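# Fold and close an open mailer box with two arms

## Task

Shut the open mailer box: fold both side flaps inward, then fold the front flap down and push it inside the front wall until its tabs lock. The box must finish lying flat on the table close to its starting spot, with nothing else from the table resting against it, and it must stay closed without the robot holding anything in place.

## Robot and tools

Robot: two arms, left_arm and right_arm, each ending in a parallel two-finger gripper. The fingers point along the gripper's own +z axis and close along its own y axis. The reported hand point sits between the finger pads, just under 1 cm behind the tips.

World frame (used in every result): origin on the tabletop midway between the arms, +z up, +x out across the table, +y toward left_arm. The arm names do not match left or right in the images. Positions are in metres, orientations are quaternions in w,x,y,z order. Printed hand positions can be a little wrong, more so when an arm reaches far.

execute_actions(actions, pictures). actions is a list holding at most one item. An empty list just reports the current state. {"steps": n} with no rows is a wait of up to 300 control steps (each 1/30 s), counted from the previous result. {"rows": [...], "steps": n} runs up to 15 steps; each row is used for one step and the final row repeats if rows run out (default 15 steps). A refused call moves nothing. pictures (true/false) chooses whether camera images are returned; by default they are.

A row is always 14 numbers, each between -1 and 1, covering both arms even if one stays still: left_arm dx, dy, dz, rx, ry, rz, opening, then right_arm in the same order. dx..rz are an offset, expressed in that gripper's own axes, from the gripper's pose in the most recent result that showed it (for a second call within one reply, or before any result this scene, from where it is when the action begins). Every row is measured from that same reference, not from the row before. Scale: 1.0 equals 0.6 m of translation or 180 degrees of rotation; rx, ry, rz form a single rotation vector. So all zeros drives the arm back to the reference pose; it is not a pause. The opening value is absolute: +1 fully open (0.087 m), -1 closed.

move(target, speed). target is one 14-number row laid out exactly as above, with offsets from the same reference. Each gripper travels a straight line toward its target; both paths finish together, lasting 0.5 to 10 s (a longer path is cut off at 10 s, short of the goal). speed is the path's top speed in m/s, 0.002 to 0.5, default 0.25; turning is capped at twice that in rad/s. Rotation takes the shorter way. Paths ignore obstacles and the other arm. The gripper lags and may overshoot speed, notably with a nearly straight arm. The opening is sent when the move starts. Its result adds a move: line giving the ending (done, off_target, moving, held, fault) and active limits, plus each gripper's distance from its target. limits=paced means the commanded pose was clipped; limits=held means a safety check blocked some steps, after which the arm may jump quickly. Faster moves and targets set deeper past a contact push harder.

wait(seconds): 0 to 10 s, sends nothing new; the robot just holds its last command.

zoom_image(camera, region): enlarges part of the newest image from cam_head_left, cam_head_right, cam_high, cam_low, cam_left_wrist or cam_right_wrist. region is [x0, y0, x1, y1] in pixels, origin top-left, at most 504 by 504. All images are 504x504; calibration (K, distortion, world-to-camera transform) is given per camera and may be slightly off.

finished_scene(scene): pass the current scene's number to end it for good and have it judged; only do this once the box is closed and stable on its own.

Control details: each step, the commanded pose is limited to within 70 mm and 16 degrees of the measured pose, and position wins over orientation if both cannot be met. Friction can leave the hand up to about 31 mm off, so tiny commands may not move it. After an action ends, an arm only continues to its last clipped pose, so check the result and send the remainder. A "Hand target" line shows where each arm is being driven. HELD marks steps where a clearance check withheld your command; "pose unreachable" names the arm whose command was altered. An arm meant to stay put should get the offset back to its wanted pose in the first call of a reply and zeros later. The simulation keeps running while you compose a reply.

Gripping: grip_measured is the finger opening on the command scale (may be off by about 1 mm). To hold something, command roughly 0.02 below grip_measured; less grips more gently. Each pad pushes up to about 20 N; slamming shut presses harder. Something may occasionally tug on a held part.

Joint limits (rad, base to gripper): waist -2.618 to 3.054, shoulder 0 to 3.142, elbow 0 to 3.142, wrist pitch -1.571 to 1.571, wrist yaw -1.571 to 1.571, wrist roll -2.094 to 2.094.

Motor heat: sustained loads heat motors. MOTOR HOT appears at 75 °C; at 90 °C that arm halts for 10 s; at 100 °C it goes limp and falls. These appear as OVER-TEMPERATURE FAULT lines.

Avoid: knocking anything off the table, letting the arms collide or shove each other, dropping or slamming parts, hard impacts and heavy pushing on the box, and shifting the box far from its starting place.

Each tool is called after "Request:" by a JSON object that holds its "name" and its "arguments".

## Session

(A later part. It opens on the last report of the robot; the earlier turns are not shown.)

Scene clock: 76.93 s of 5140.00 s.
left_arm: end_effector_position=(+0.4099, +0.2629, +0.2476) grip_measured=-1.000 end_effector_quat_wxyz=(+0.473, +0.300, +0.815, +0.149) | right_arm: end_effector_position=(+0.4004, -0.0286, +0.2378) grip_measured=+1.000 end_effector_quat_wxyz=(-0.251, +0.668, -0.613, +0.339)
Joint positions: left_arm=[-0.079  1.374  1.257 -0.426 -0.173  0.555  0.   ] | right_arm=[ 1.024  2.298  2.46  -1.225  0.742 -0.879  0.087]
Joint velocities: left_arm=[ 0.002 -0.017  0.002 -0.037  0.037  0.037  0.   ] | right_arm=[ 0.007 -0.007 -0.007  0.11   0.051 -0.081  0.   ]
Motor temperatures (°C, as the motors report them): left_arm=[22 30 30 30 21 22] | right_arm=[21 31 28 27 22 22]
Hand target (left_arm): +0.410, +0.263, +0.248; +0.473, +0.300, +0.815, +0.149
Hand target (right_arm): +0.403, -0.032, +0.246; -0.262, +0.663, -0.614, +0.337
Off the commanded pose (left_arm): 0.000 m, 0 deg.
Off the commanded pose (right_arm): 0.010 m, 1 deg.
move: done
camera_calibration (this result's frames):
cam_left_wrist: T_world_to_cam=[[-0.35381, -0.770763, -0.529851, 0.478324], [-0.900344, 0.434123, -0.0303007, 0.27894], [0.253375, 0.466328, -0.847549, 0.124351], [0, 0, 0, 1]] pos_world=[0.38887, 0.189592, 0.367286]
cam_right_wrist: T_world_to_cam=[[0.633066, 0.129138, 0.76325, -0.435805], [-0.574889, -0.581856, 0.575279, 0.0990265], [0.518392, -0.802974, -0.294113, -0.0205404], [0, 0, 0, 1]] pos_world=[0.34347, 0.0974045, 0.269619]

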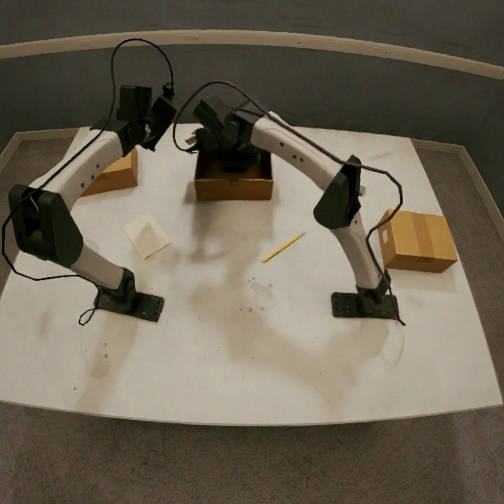

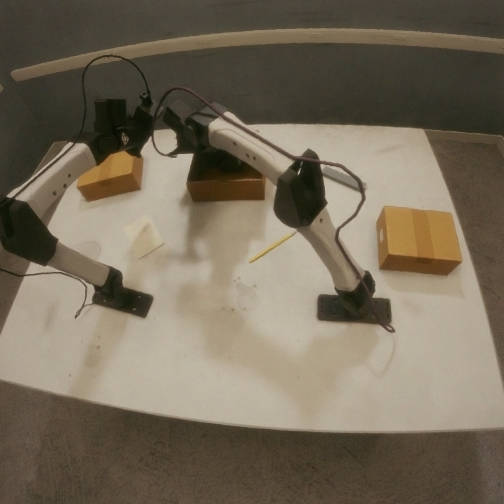

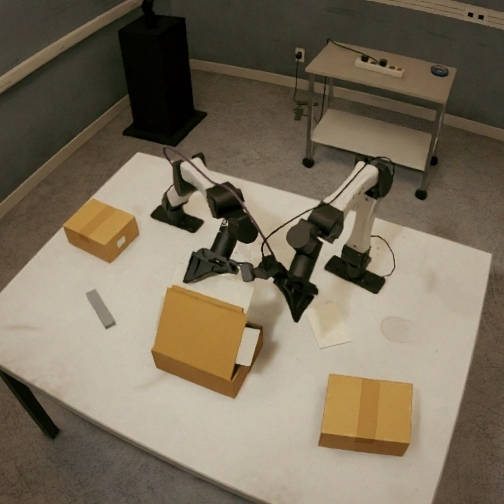

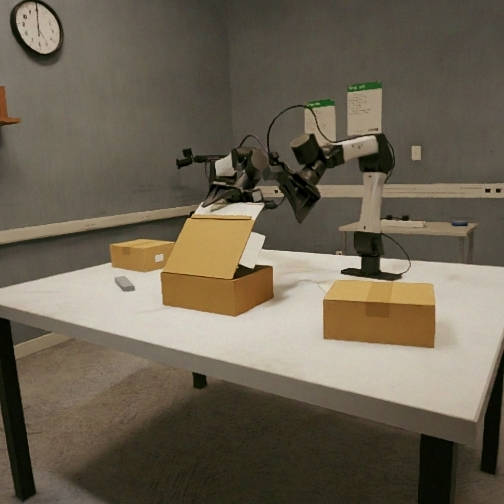

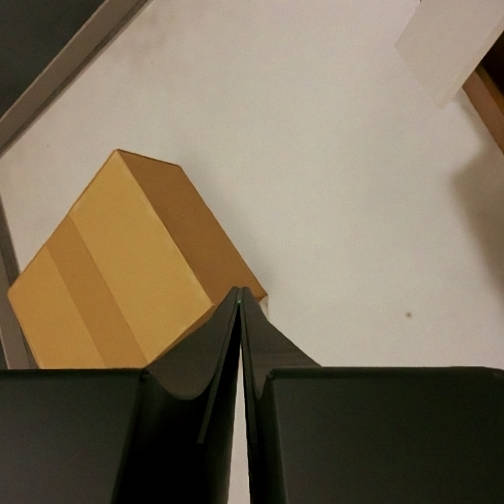

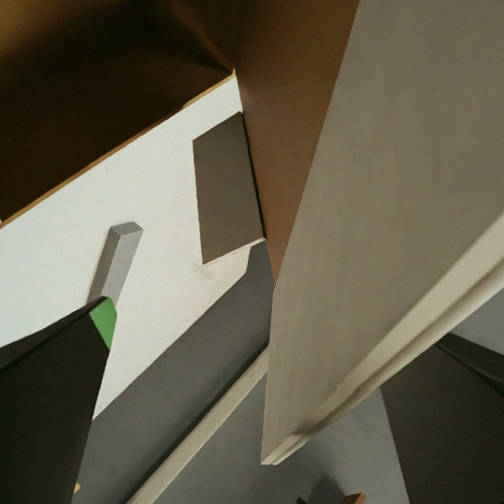

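Request:
{"name": "move", "arguments": {"target": [0,-0.02,0.165,0.208,-0.161,0.155,-1,0,-0.02,0,0,0,0,-1], "speed": 0.1}}

Scene clock: 86.03 s of 5140.00 s.
left_arm: end_effector_position=(+0.4908, +0.2468, +0.1969) grip_measured=-1.000 end_effector_quat_wxyz=(+0.500, +0.643, +0.576, -0.073) | right_arm: end_effector_position=(+0.4082, -0.0273, +0.2476) grip_measured=-0.914 end_effector_quat_wxyz=(-0.266, +0.654, -0.624, +0.335)
Joint positions: left_arm=[ 0.254  1.85   1.609 -0.625  0.871  1.429  0.   ] | right_arm=[ 1.012  2.354  2.597 -1.275  0.74  -0.864  0.004]
Joint velocities: left_arm=[ 0.007 -0.002  0.002 -0.051 -0.007  0.037  0.   ] | right_arm=[-0.007  0.002  0.012 -0.066 -0.022 -0.037 -0.001]
Motor temperatures (°C, as the motors report them): left_arm=[22 30 31 30 21 22] | right_arm=[21 33 29 27 22 22]
Hand target (left_arm): +0.491, +0.251, +0.190; +0.493, +0.641, +0.583, -0.081
Hand target (right_arm): +0.408, -0.027, +0.247; -0.254, +0.668, -0.612, +0.339
Off the commanded pose (left_arm): 0.007 m, 2 deg.
Off the commanded pose (right_arm): 0.001 m, 3 deg.
After step 90, 0.83 s passed at rest.
move: off_target (right_arm)
camera_calibration (this result's frames):
cam_left_wrist: T_world_to_cam=[[-0.812484, -0.153406, -0.562438, 0.546823], [-0.160999, 0.986282, -0.0364354, -0.140702], [0.560312, 0.0609487, -0.826036, 0.0135087], [0, 0, 0, 1]] pos_world=[0.414063, 0.221834, 0.313586]
cam_right_wrist: T_world_to_cam=[[0.621958, 0.0868218, 0.778222, -0.448721], [-0.596838, -0.590793, 0.542907, 0.115338], [0.506904, -0.802138, -0.31563, -0.0106689], [0, 0, 0, 1]] pos_world=[0.353332, 0.0985416, 0.283219]

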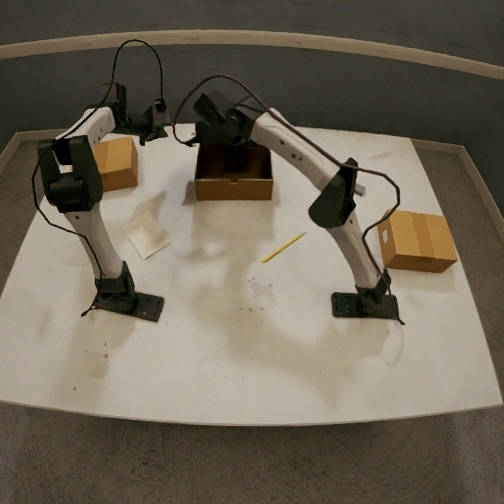

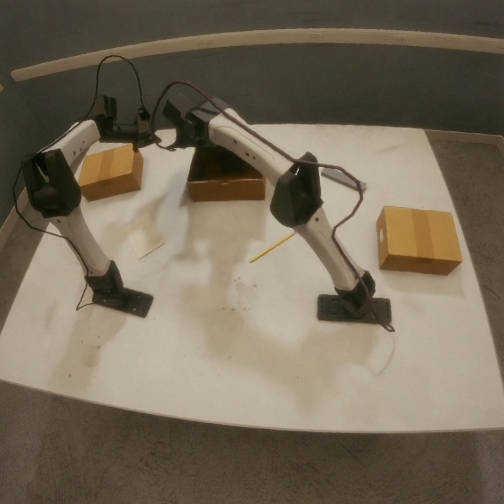

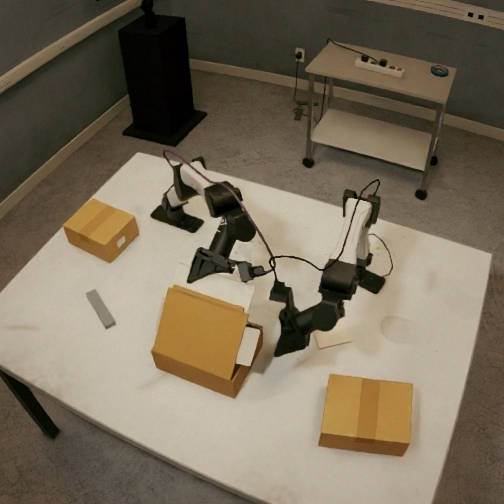

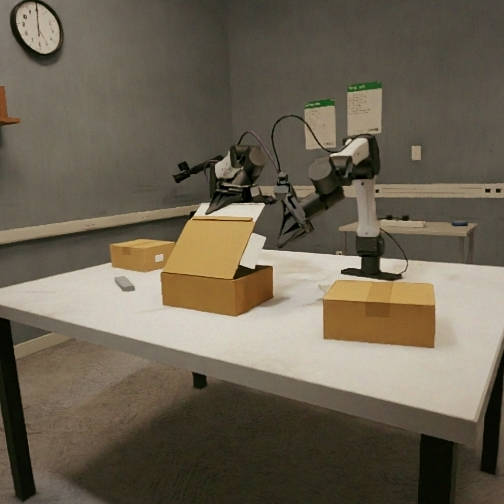

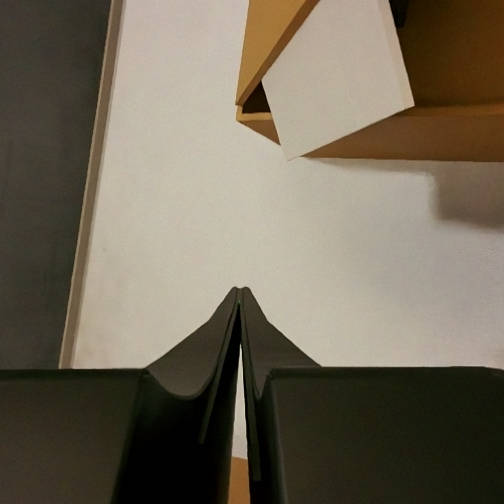

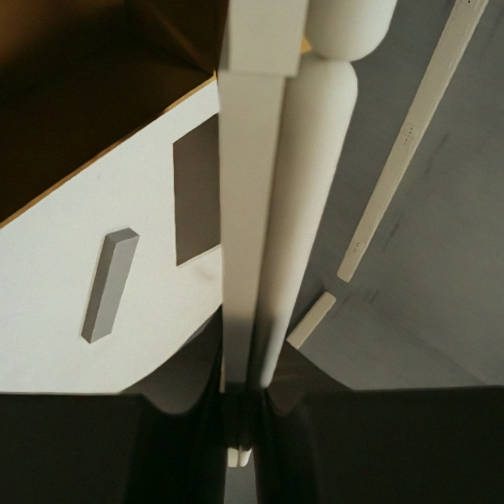

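Request:
{"name": "move", "arguments": {"target": [-0.05,-0.085,0.073,0,0,-0.5,-1,0,0,0,0,0,0,-1], "speed": 0.1}}

Scene clock: 96.83 s of 5140.00 s.
left_arm: end_effector_position=(+0.4620, +0.1910, +0.1857) grip_measured=-1.000 end_effector_quat_wxyz=(+0.321, +0.058, +0.855, -0.404) | right_arm: end_effector_position=(+0.4079, -0.0273, +0.2471) grip_measured=-0.916 end_effector_quat_wxyz=(-0.267, +0.651, -0.627, +0.334)
Joint positions: left_arm=[ 0.199  1.883  1.562 -0.451  0.836 -0.205  0.   ] | right_arm=[ 1.012  2.354  2.597 -1.275  0.74  -0.855  0.004]
Joint velocities: left_arm=[-0.002 -0.022 -0.017  0.022  0.007  0.022  0.   ] | right_arm=[ 0.007 -0.032  0.017 -0.037 -0.051 -0.037 -0.   ]
Motor temperatures (°C, as the motors report them): left_arm=[22 31 31 30 21 22] | right_arm=[21 35 29 27 22 22]
Hand target (left_arm): +0.460, +0.187, +0.167; +0.302, +0.048, +0.862, -0.405
Hand target (right_arm): +0.408, -0.027, +0.247; -0.266, +0.654, -0.624, +0.335
Off the commanded pose (left_arm): 0.019 m, 3 deg.
Off the commanded pose (right_arm): 0.001 m, 1 deg.
move: off_target (left_arm)
camera_calibration (this result's frames):
cam_left_wrist: T_world_to_cam=[[-0.365934, -0.665795, 0.650238, 0.17493], [-0.883564, 0.467961, -0.0180859, 0.338717], [-0.292244, -0.581145, -0.759515, 0.527974], [0, 0, 0, 1]] pos_world=[0.517589, 0.26479, 0.293384]
cam_right_wrist: T_world_to_cam=[[0.622289, 0.0775636, 0.778935, -0.448771], [-0.600399, -0.591194, 0.538527, 0.117958], [0.502272, -0.802791, -0.321324, -0.00737811], [0, 0, 0, 1]] pos_world=[0.353793, 0.0986215, 0.283669]

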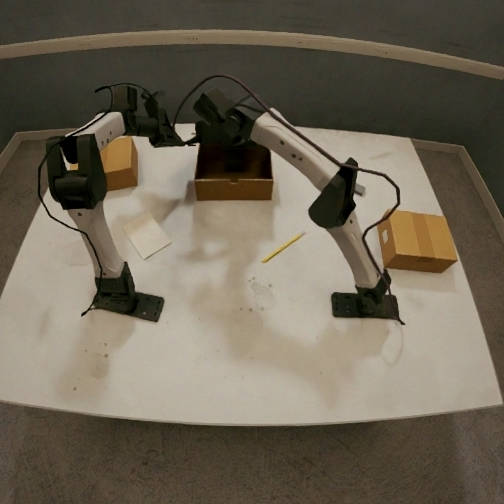

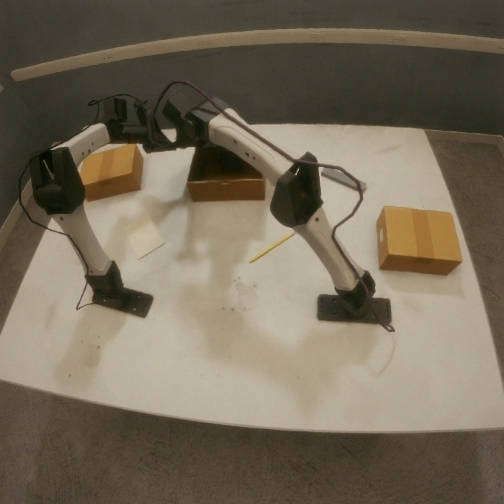

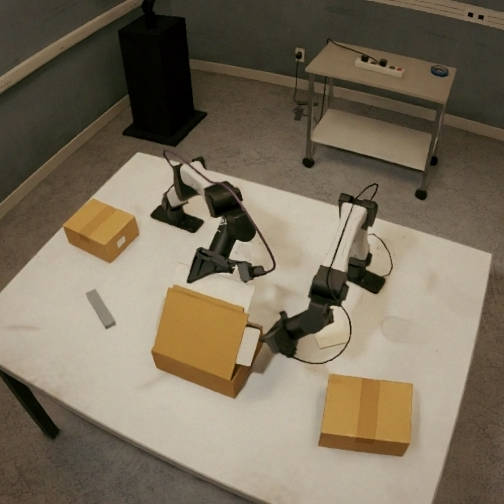

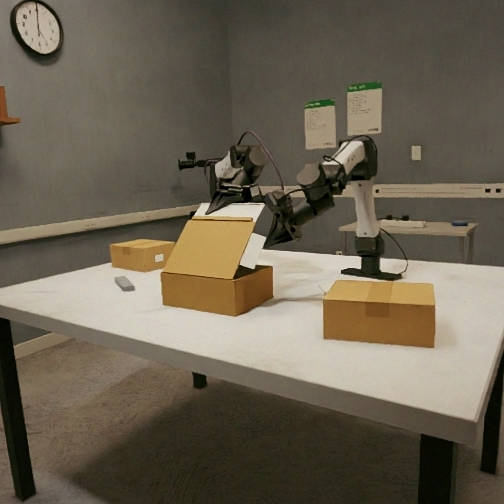

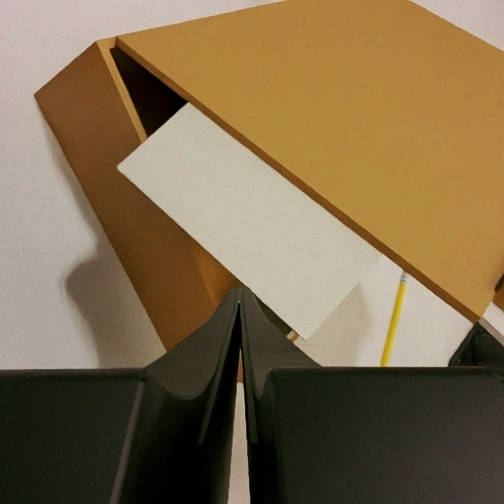

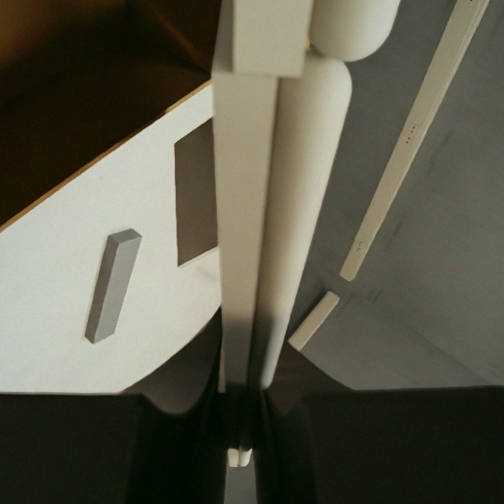

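Request:
{"name": "move", "arguments": {"target": [0.05,-0.045,0.11,0,0,0,-1,0,0,0,0,0,0,-1], "speed": 0.05}}

Scene clock: 100.50 s of 5140.00 s.
left_arm: end_effector_position=(+0.4651, +0.1292, +0.1706) grip_measured=-1.000 end_effector_quat_wxyz=(+0.334, +0.057, +0.851, -0.402) | right_arm: end_effector_position=(+0.4087, -0.0289, +0.2474) grip_measured=-0.917 end_effector_quat_wxyz=(-0.268, +0.646, -0.631, +0.335)
Joint positions: left_arm=[ 0.046  1.878  1.46  -0.224  0.711 -0.355  0.   ] | right_arm=[ 1.009  2.354  2.597 -1.275  0.745 -0.845  0.004]
Joint velocities: left_arm=[ 0.007  0.007  0.022  0.007 -0.051  0.007  0.   ] | right_arm=[-0.007  0.012  0.002 -0.022  0.022  0.037 -0.   ]
Motor temperatures (°C, as the motors report them): left_arm=[22 31 31 30 21 22] | right_arm=[21 35 29 27 22 22]
Hand target (left_arm): +0.462, +0.120, +0.155; +0.320, +0.057, +0.854, -0.405
Hand target (right_arm): +0.408, -0.027, +0.247; -0.267, +0.651, -0.627, +0.334
Off the commanded pose (left_arm): 0.019 m, 2 deg.
Off the commanded pose (right_arm): 0.002 m, 1 deg.
move: off_target (left_arm)
camera_calibration (this result's frames):
cam_left_wrist: T_world_to_cam=[[-0.374266, -0.669, 0.642156, 0.150401], [-0.888049, 0.457965, -0.0404699, 0.377268], [-0.26701, -0.585413, -0.765505, 0.471304], [0, 0, 0, 1]] pos_world=[0.517165, 0.20375, 0.279473]
cam_right_wrist: T_world_to_cam=[[0.619795, 0.0669676, 0.781902, -0.449363], [-0.609054, -0.587264, 0.53308, 0.122326], [0.494882, -0.806621, -0.323196, -0.00552127], [0, 0, 0, 1]] pos_world=[0.355748, 0.0974768, 0.284363]

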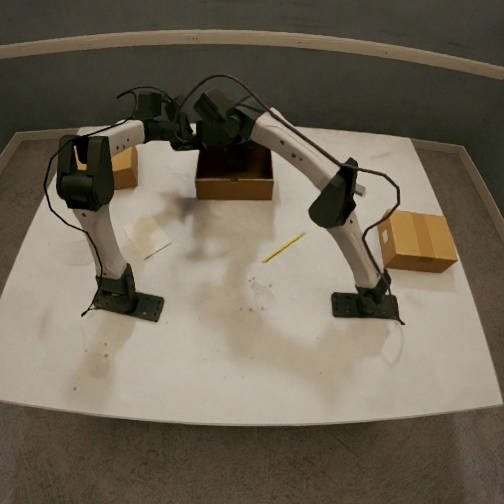

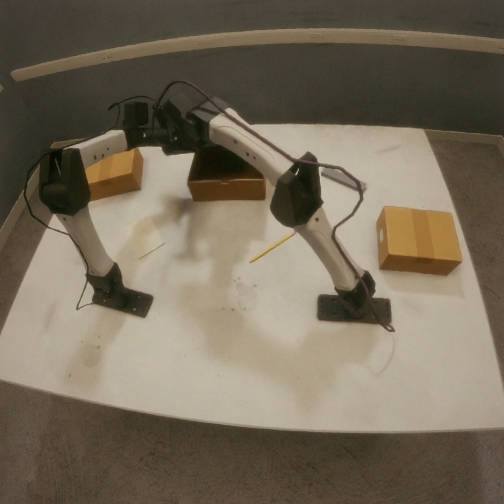

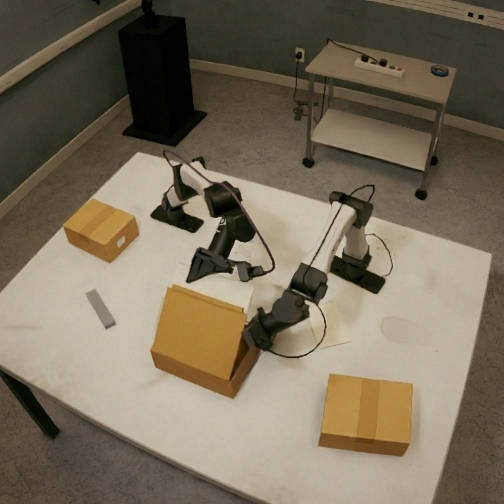

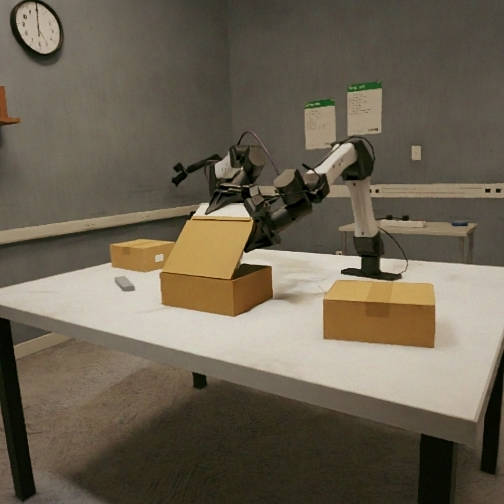

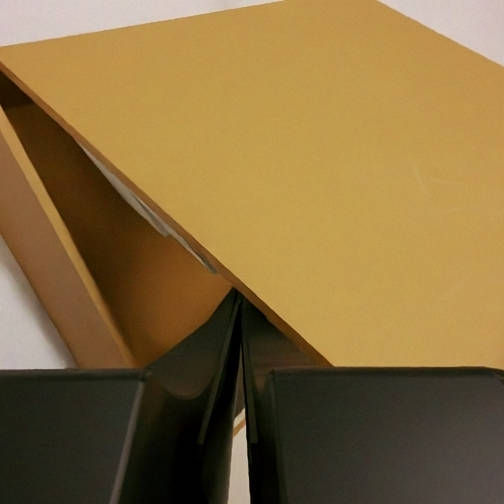

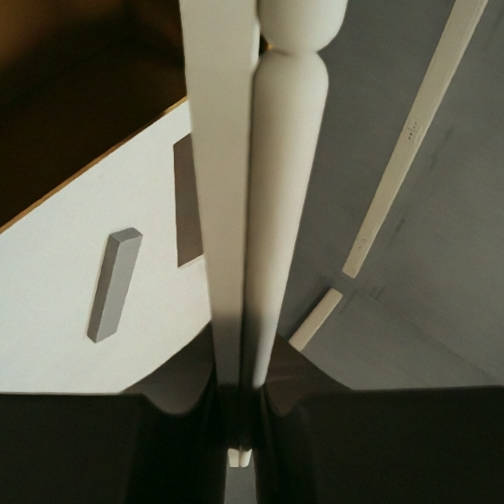

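Request:
{"name": "move", "arguments": {"target": [0,0,0,0,0,0,-1,0,0,0,0,0,0,0.3]}}

Request:
{"name": "move", "arguments": {"target": [0,0,0,0,0,0,-1,0.05,0,-0.13,0,0,0,0.3], "speed": 0.15}}

Request:
{"name": "move", "arguments": {"target": [0,0,0,0,0,0,-1,0.3,0,0.05,-0.267,-0.194,0.559,-1], "speed": 0.3}}

Scene clock: 106.50 s of 5140.00 s.
left_arm: end_effector_position=(+0.4650, +0.1290, +0.1705) grip_measured=-1.000 end_effector_quat_wxyz=(+0.334, +0.057, +0.851, -0.402) | right_arm: end_effector_position=(+0.4087, -0.0289, +0.2474) grip_measured=+0.300 end_effector_quat_wxyz=(-0.268, +0.646, -0.631, +0.335)
Joint positions: left_arm=[ 0.045  1.878  1.459 -0.223  0.711 -0.357  0.   ] | right_arm=[ 1.009  2.354  2.597 -1.275  0.745 -0.845  0.057]
Joint velocities: left_arm=[-0.002  0.017 -0.017 -0.022 -0.007  0.051  0.   ] | right_arm=[-0.022  0.017 -0.022 -0.037 -0.081 -0.022  0.001]
Motor temperatures (°C, as the motors report them): left_arm=[22 32 31 30 21 22] | right_arm=[21 36 29 27 22 22]
Hand target (left_arm): +0.465, +0.129, +0.171; +0.334, +0.058, +0.851, -0.402
Hand target (right_arm): +0.409, -0.029, +0.247; -0.268, +0.646, -0.631, +0.335
Off the commanded pose (left_arm): 0.000 m, 0 deg.
Off the commanded pose (right_arm): 0.000 m, 0 deg.
After step 90, 2.30 s passed at rest.
move: done
camera_calibration (this result's frames):
cam_left_wrist: T_world_to_cam=[[-0.372577, -0.668737, 0.643411, 0.149247], [-0.888554, 0.45707, -0.0394702, 0.377466], [-0.267688, -0.586411, -0.764503, 0.471394], [0, 0, 0, 1]] pos_world=[0.517192, 0.203709, 0.279254]
cam_right_wrist: T_world_to_cam=[[0.619795, 0.0669676, 0.781902, -0.449363], [-0.609054, -0.587264, 0.53308, 0.122326], [0.494882, -0.806621, -0.323196, -0.00552127], [0, 0, 0, 1]] pos_world=[0.355748, 0.0974768, 0.284363]

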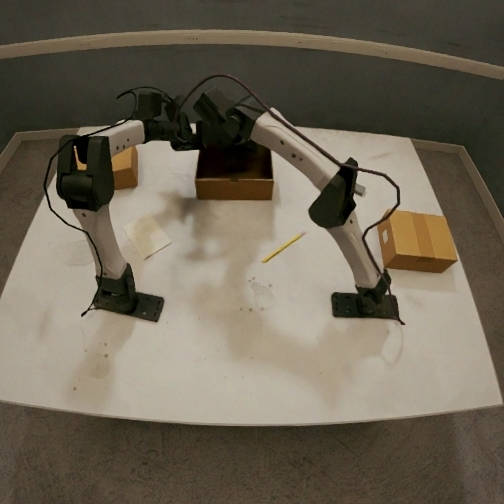

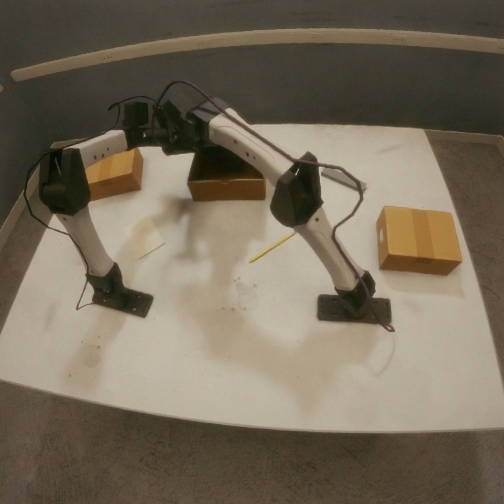

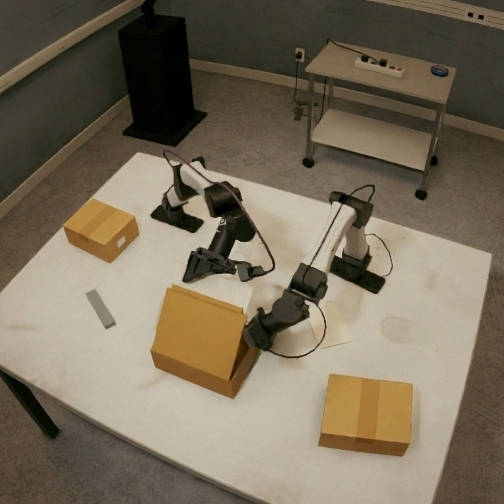

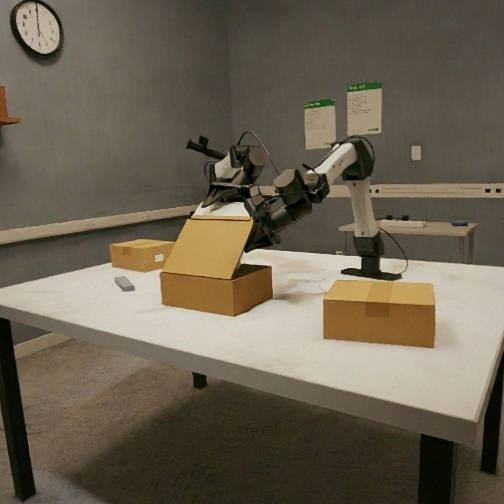

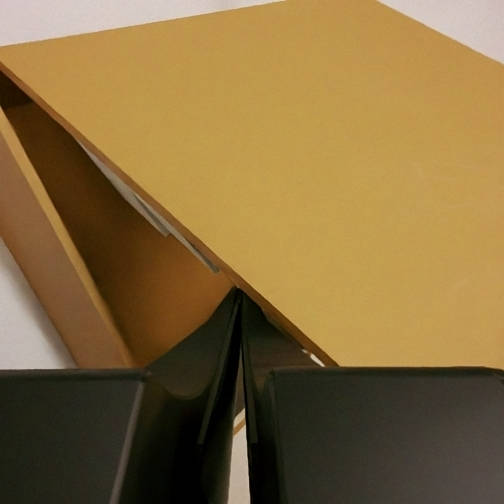

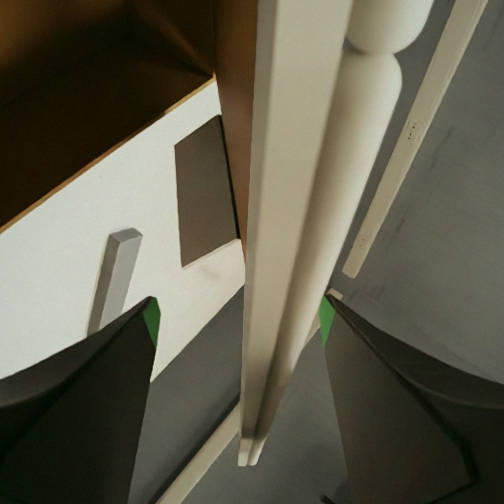

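Scene clock: 107.60 s of 5140.00 s.
left_arm: end_effector_position=(+0.4651, +0.1290, +0.1706) grip_measured=-1.000 end_effector_quat_wxyz=(+0.334, +0.057, +0.851, -0.402) | right_arm: end_effector_position=(+0.3512, -0.0480, +0.2947) grip_measured=+0.300 end_effector_quat_wxyz=(-0.271, +0.648, -0.630, +0.332)
Joint positions: left_arm=[ 0.045  1.878  1.459 -0.223  0.711 -0.357  0.   ] | right_arm=[ 1.094  2.21   2.571 -1.457  0.779 -0.747  0.057]
Joint velocities: left_arm=[-0.007 -0.002 -0.012 -0.081 -0.022  0.007  0.   ] | right_arm=[ 0.017  0.007  0.012 -0.095 -0.051 -0.066  0.   ]
Motor temperatures (°C, as the motors report them): left_arm=[22 32 31 30 21 22] | right_arm=[21 36 29 27 22 22]
Hand target (left_arm): +0.465, +0.129, +0.171; +0.334, +0.057, +0.851, -0.402
Hand target (right_arm): +0.347, -0.053, +0.298; -0.268, +0.646, -0.631, +0.336
Off the commanded pose (left_arm): 0.000 m, 0 deg.
Off the commanded pose (right_arm): 0.008 m, 0 deg.
move: done
camera_calibration (this result's frames):
cam_left_wrist: T_world_to_cam=[[-0.372821, -0.668707, 0.643301, 0.149358], [-0.888539, 0.457068, -0.039828, 0.377576], [-0.267399, -0.586447, -0.764577, 0.471327], [0, 0, 0, 1]] pos_world=[0.517207, 0.203707, 0.279321]
cam_right_wrist: T_world_to_cam=[[0.620931, 0.0665776, 0.781033, -0.449573], [-0.604362, -0.59387, 0.531098, 0.0495091], [0.499191, -0.801802, -0.328515, 0.0230809], [0, 0, 0, 1]] pos_world=[0.297554, 0.0778398, 0.33242]

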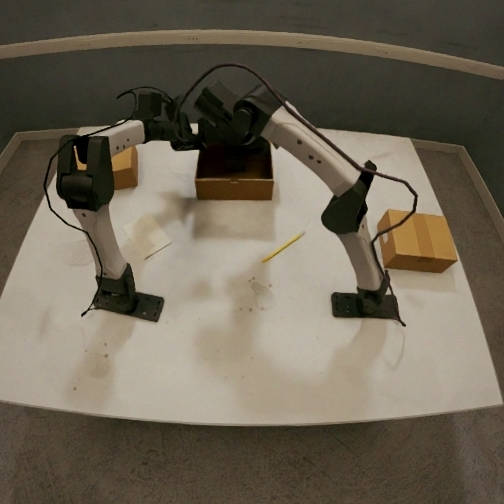

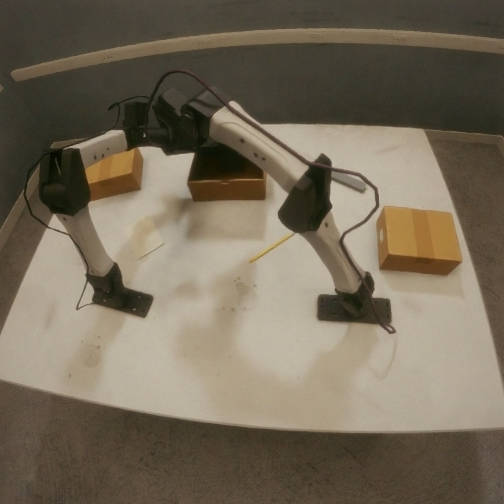

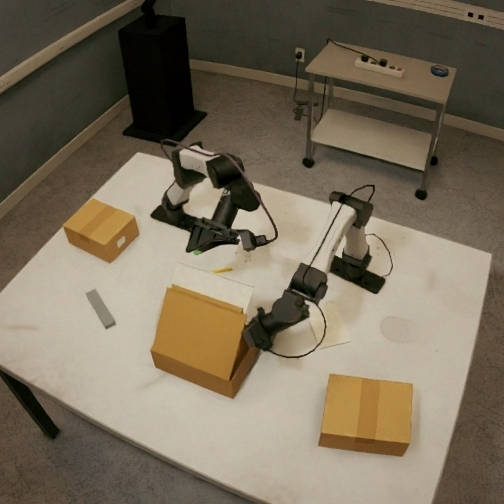

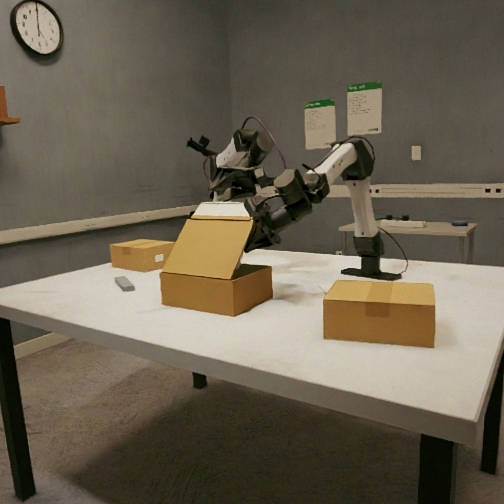

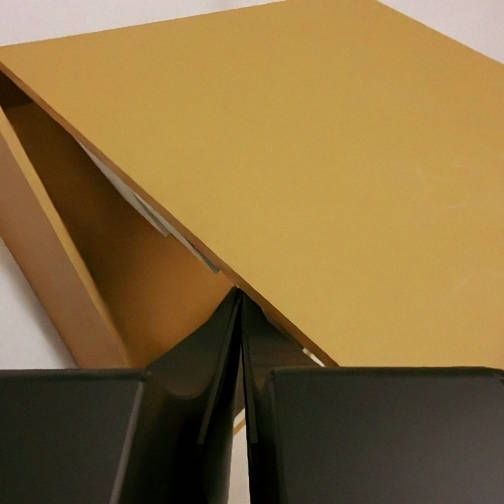

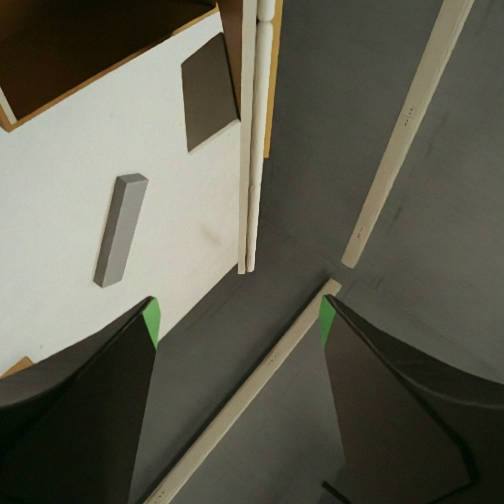

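Scene clock: 111.70 s of 5140.00 s.
left_arm: end_effector_position=(+0.4650, +0.1290, +0.1705) grip_measured=-1.000 end_effector_quat_wxyz=(+0.334, +0.057, +0.851, -0.402) | right_arm: end_effector_position=(+0.3699, -0.2274, +0.2824) grip_measured=-0.985 end_effector_quat_wxyz=(+0.313, -0.055, +0.854, +0.411)
Joint positions: left_arm=[ 0.045  1.878  1.459 -0.223  0.711 -0.357  0.   ] | right_arm=[ 0.028  1.543  1.554 -0.786 -0.842  0.226  0.001]
Joint velocities: left_arm=[-0.012  0.012 -0.022  0.022 -0.066 -0.081  0.   ] | right_arm=[-0.002 -0.012 -0.017  0.007 -0.051  0.051  0.   ]
Motor temperatures (°C, as the motors report them): left_arm=[22 33 31 30 21 22] | right_arm=[21 36 29 27 22 22]
Hand target (left_arm): +0.465, +0.129, +0.171; +0.334, +0.057, +0.851, -0.402
Hand target (right_arm): +0.367, -0.227, +0.288; +0.323, -0.057, +0.848, +0.415
Off the commanded pose (left_arm): 0.000 m, 0 deg.
Off the commanded pose (right_arm): 0.010 m, 1 deg.
move: done
camera_calibration (this result's frames):
cam_left_wrist: T_world_to_cam=[[-0.372577, -0.668737, 0.643411, 0.149247], [-0.888554, 0.45707, -0.0394702, 0.377466], [-0.267688, -0.586411, -0.764503, 0.471394], [0, 0, 0, 1]] pos_world=[0.517192, 0.203709, 0.279254]
cam_right_wrist: T_world_to_cam=[[0.346011, -0.671306, -0.655458, -0.100077], [-0.893745, -0.4484, -0.0125585, 0.254443], [-0.285477, 0.590158, -0.755127, 0.593073], [0, 0, 0, 1]] pos_world=[0.431343, -0.303097, 0.385445]

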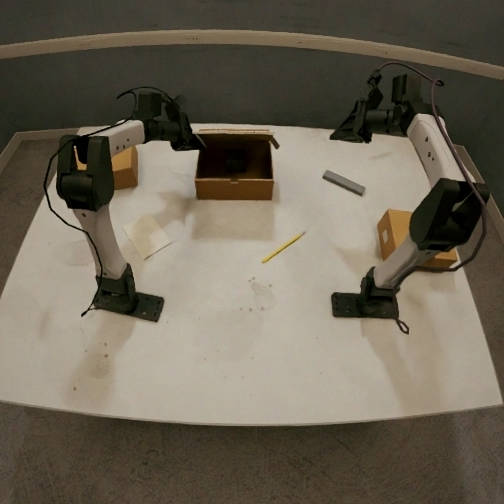

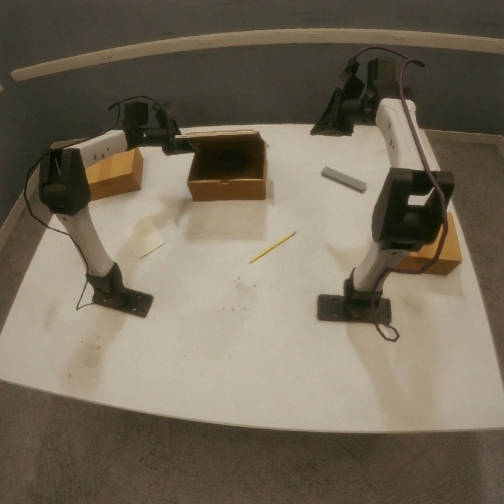

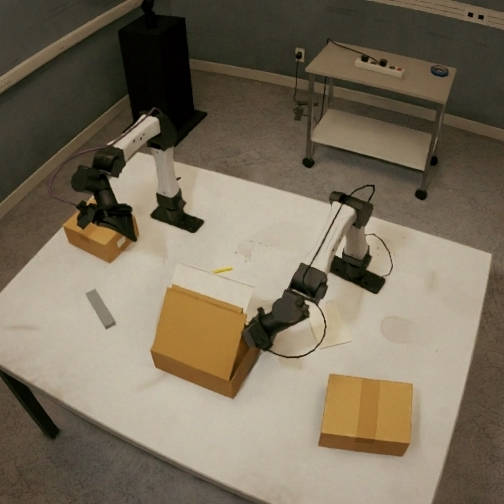

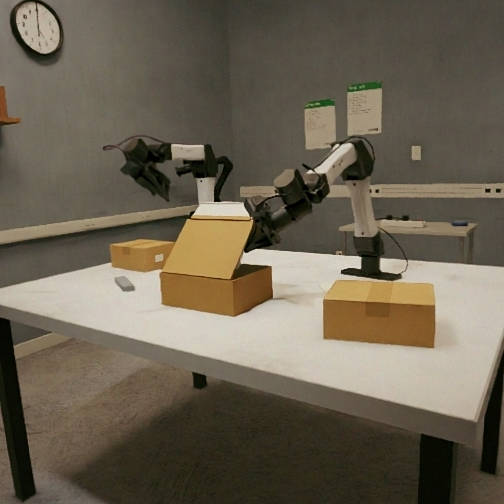

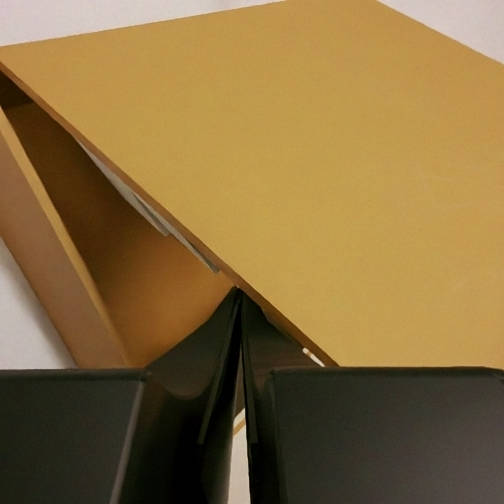

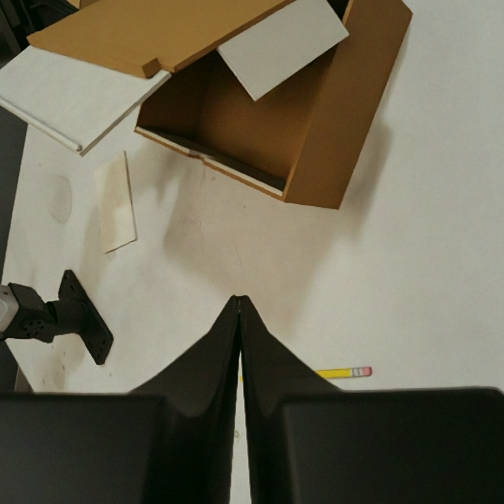

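Request:
{"name": "move", "arguments": {"target": [0,0,0,0,0,0,-1,-0.02,-0.108,0.257,0,0,-0.5,0], "speed": 0.25}}

Scene clock: 118.43 s of 5140.00 s.
left_arm: end_effector_position=(+0.4651, +0.1290, +0.1706) grip_measured=-1.000 end_effector_quat_wxyz=(+0.334, +0.057, +0.851, -0.402) | right_arm: end_effector_position=(+0.4770, -0.1624, +0.1834) grip_measured=+0.000 end_effector_quat_wxyz=(-0.513, +0.640, -0.568, -0.072)
Joint positions: left_arm=[ 0.045  1.878  1.459 -0.223  0.711 -0.357  0.   ] | right_arm=[ 0.293  1.765  1.378 -0.228 -0.638 -1.102  0.044]
Joint velocities: left_arm=[-0.017  0.022 -0.012 -0.095 -0.037 -0.066  0.   ] | right_arm=[-0.007  0.017 -0.017 -0.022  0.037 -0.037 -0.001]
Motor temperatures (°C, as the motors report them): left_arm=[22 34 32 31 21 22] | right_arm=[21 35 29 28 22 22]
Hand target (left_arm): +0.465, +0.129, +0.171; +0.334, +0.057, +0.851, -0.402
Hand target (right_arm): +0.478, -0.160, +0.174; -0.510, +0.644, -0.565, -0.070
Off the commanded pose (left_arm): 0.000 m, 0 deg.
Off the commanded pose (right_arm): 0.010 m, 1 deg.
move: done
camera_calibration (this result's frames):
cam_left_wrist: T_world_to_cam=[[-0.372821, -0.668707, 0.643301, 0.149358], [-0.888539, 0.457068, -0.039828, 0.377576], [-0.267399, -0.586447, -0.764577, 0.471327], [0, 0, 0, 1]] pos_world=[0.517207, 0.203707, 0.279321]
cam_right_wrist: T_world_to_cam=[[0.789011, -0.182461, 0.58666, -0.518136], [-0.159777, -0.982965, -0.0908307, -0.044512], [0.59324, -0.0220686, -0.804723, 0.00104543], [0, 0, 0, 1]] pos_world=[0.401083, -0.13827, 0.300768]

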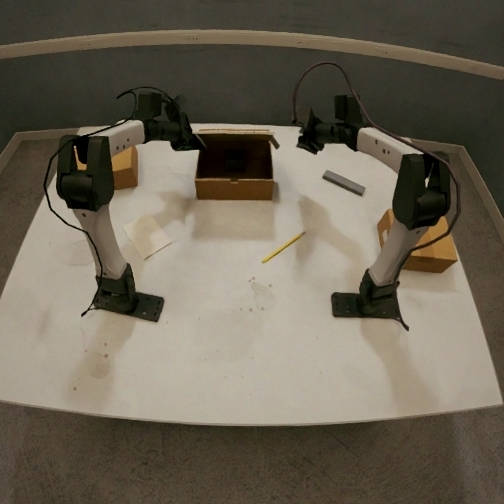

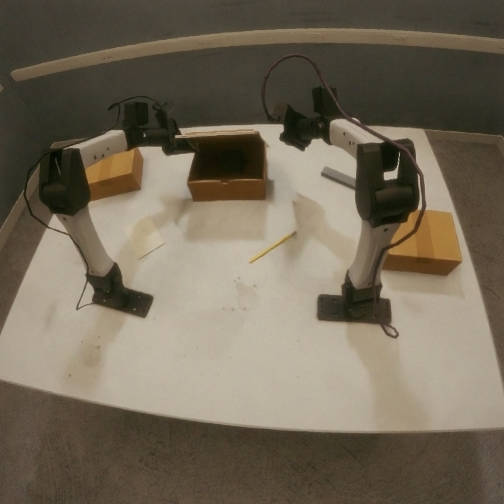

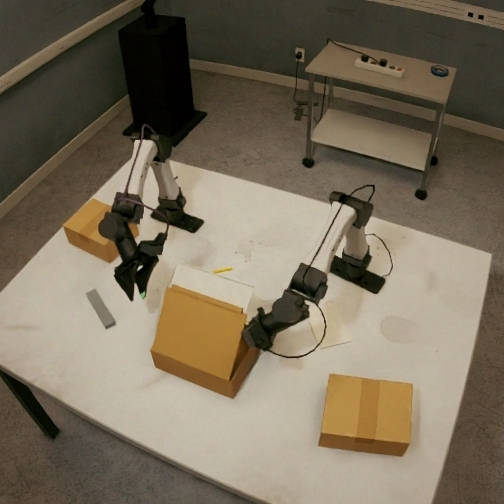

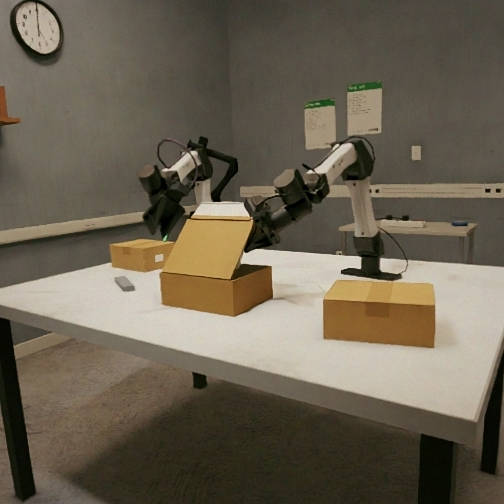

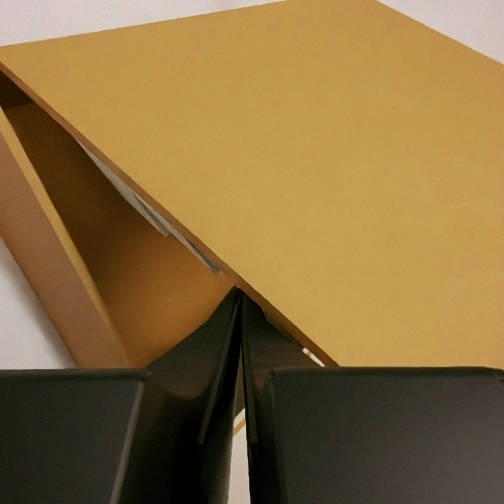

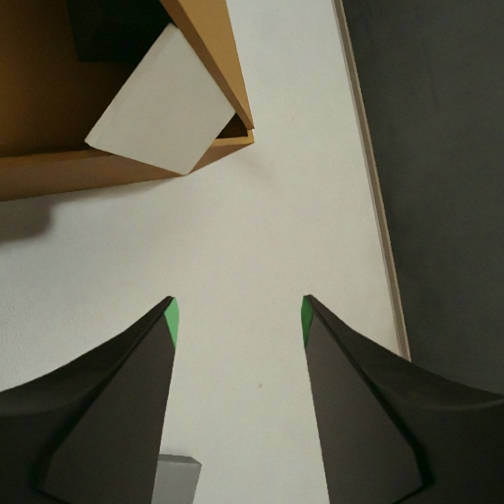

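Request:
{"name": "move", "arguments": {"target": [0,0,0,0,0,0,-1,-0.065,0.045,0.074,0,0,0,0], "speed": 0.08}}

Scene clock: 121.40 s of 5140.00 s.
left_arm: end_effector_position=(+0.4651, +0.1290, +0.1706) grip_measured=-1.000 end_effector_quat_wxyz=(+0.334, +0.057, +0.851, -0.402) | right_arm: end_effector_position=(+0.4627, -0.1014, +0.1824) grip_measured=+0.000 end_effector_quat_wxyz=(-0.514, +0.643, -0.563, -0.072)
Joint positions: left_arm=[ 0.045  1.878  1.459 -0.223  0.711 -0.357  0.   ] | right_arm=[ 0.453  1.782  1.378 -0.154 -0.51  -1.007  0.044]
Joint velocities: left_arm=[-0.007 -0.007  0.017 -0.022 -0.022  0.007  0.   ] | right_arm=[ 0.007  0.002  0.002 -0.022 -0.022  0.066  0.   ]
Motor temperatures (°C, as the motors report them): left_arm=[22 35 32 31 21 22] | right_arm=[21 35 29 28 22 22]
Hand target (left_arm): +0.465, +0.129, +0.171; +0.334, +0.057, +0.851, -0.402
Hand target (right_arm): +0.464, -0.100, +0.174; -0.512, +0.640, -0.568, -0.072
Off the commanded pose (left_arm): 0.000 m, 0 deg.
Off the commanded pose (right_arm): 0.009 m, 1 deg.
move: done
camera_calibration (this result's frames):
cam_left_wrist: T_world_to_cam=[[-0.372821, -0.668707, 0.643301, 0.149358], [-0.888539, 0.457068, -0.039828, 0.377576], [-0.267399, -0.586447, -0.764577, 0.471327], [0, 0, 0, 1]] pos_world=[0.517207, 0.203707, 0.279321]
cam_right_wrist: T_world_to_cam=[[0.786413, -0.173517, 0.592829, -0.494145], [-0.149511, -0.984667, -0.0898728, 0.00796605], [0.599334, -0.0179574, -0.800298, 0.00688876], [0, 0, 0, 1]] pos_world=[0.385665, -0.0777751, 0.299173]

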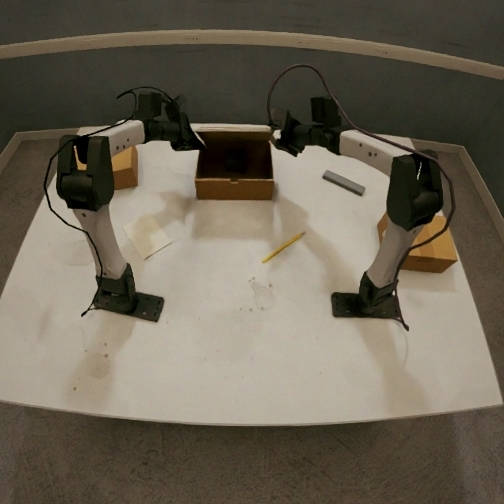

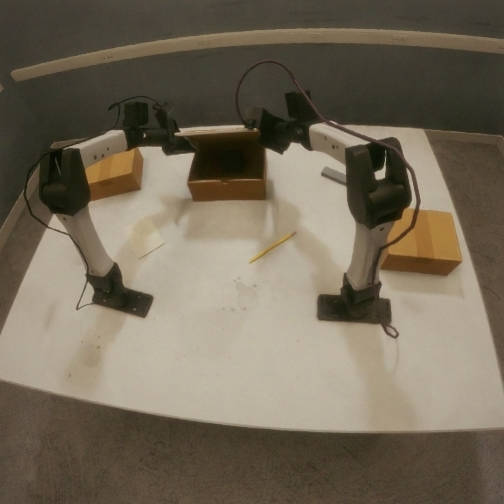

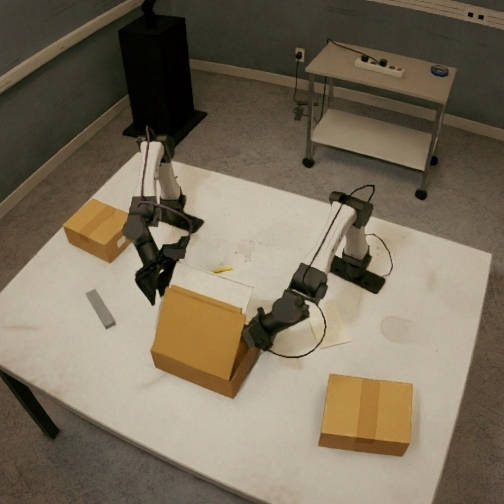

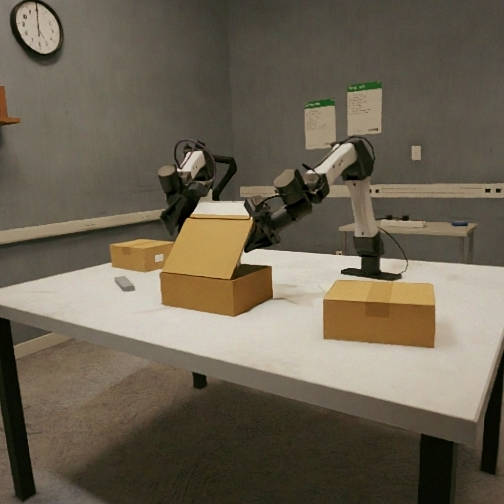

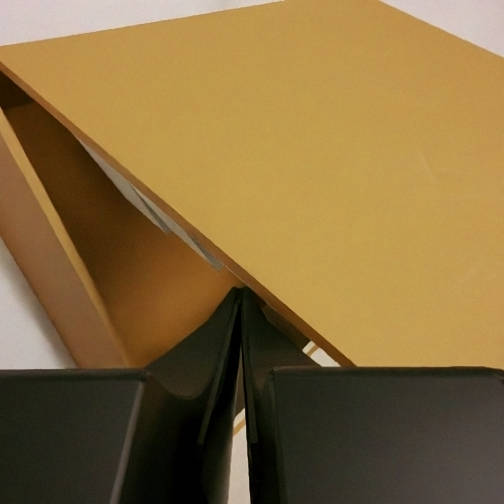

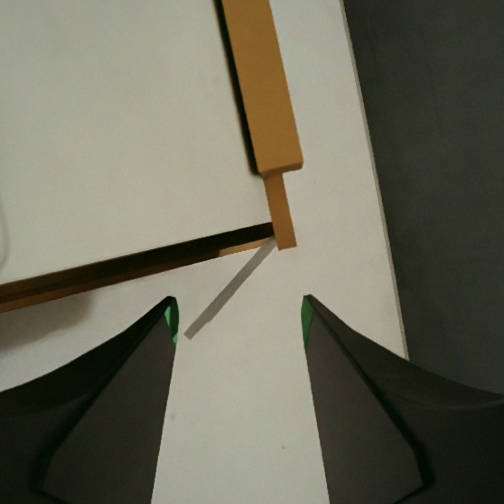

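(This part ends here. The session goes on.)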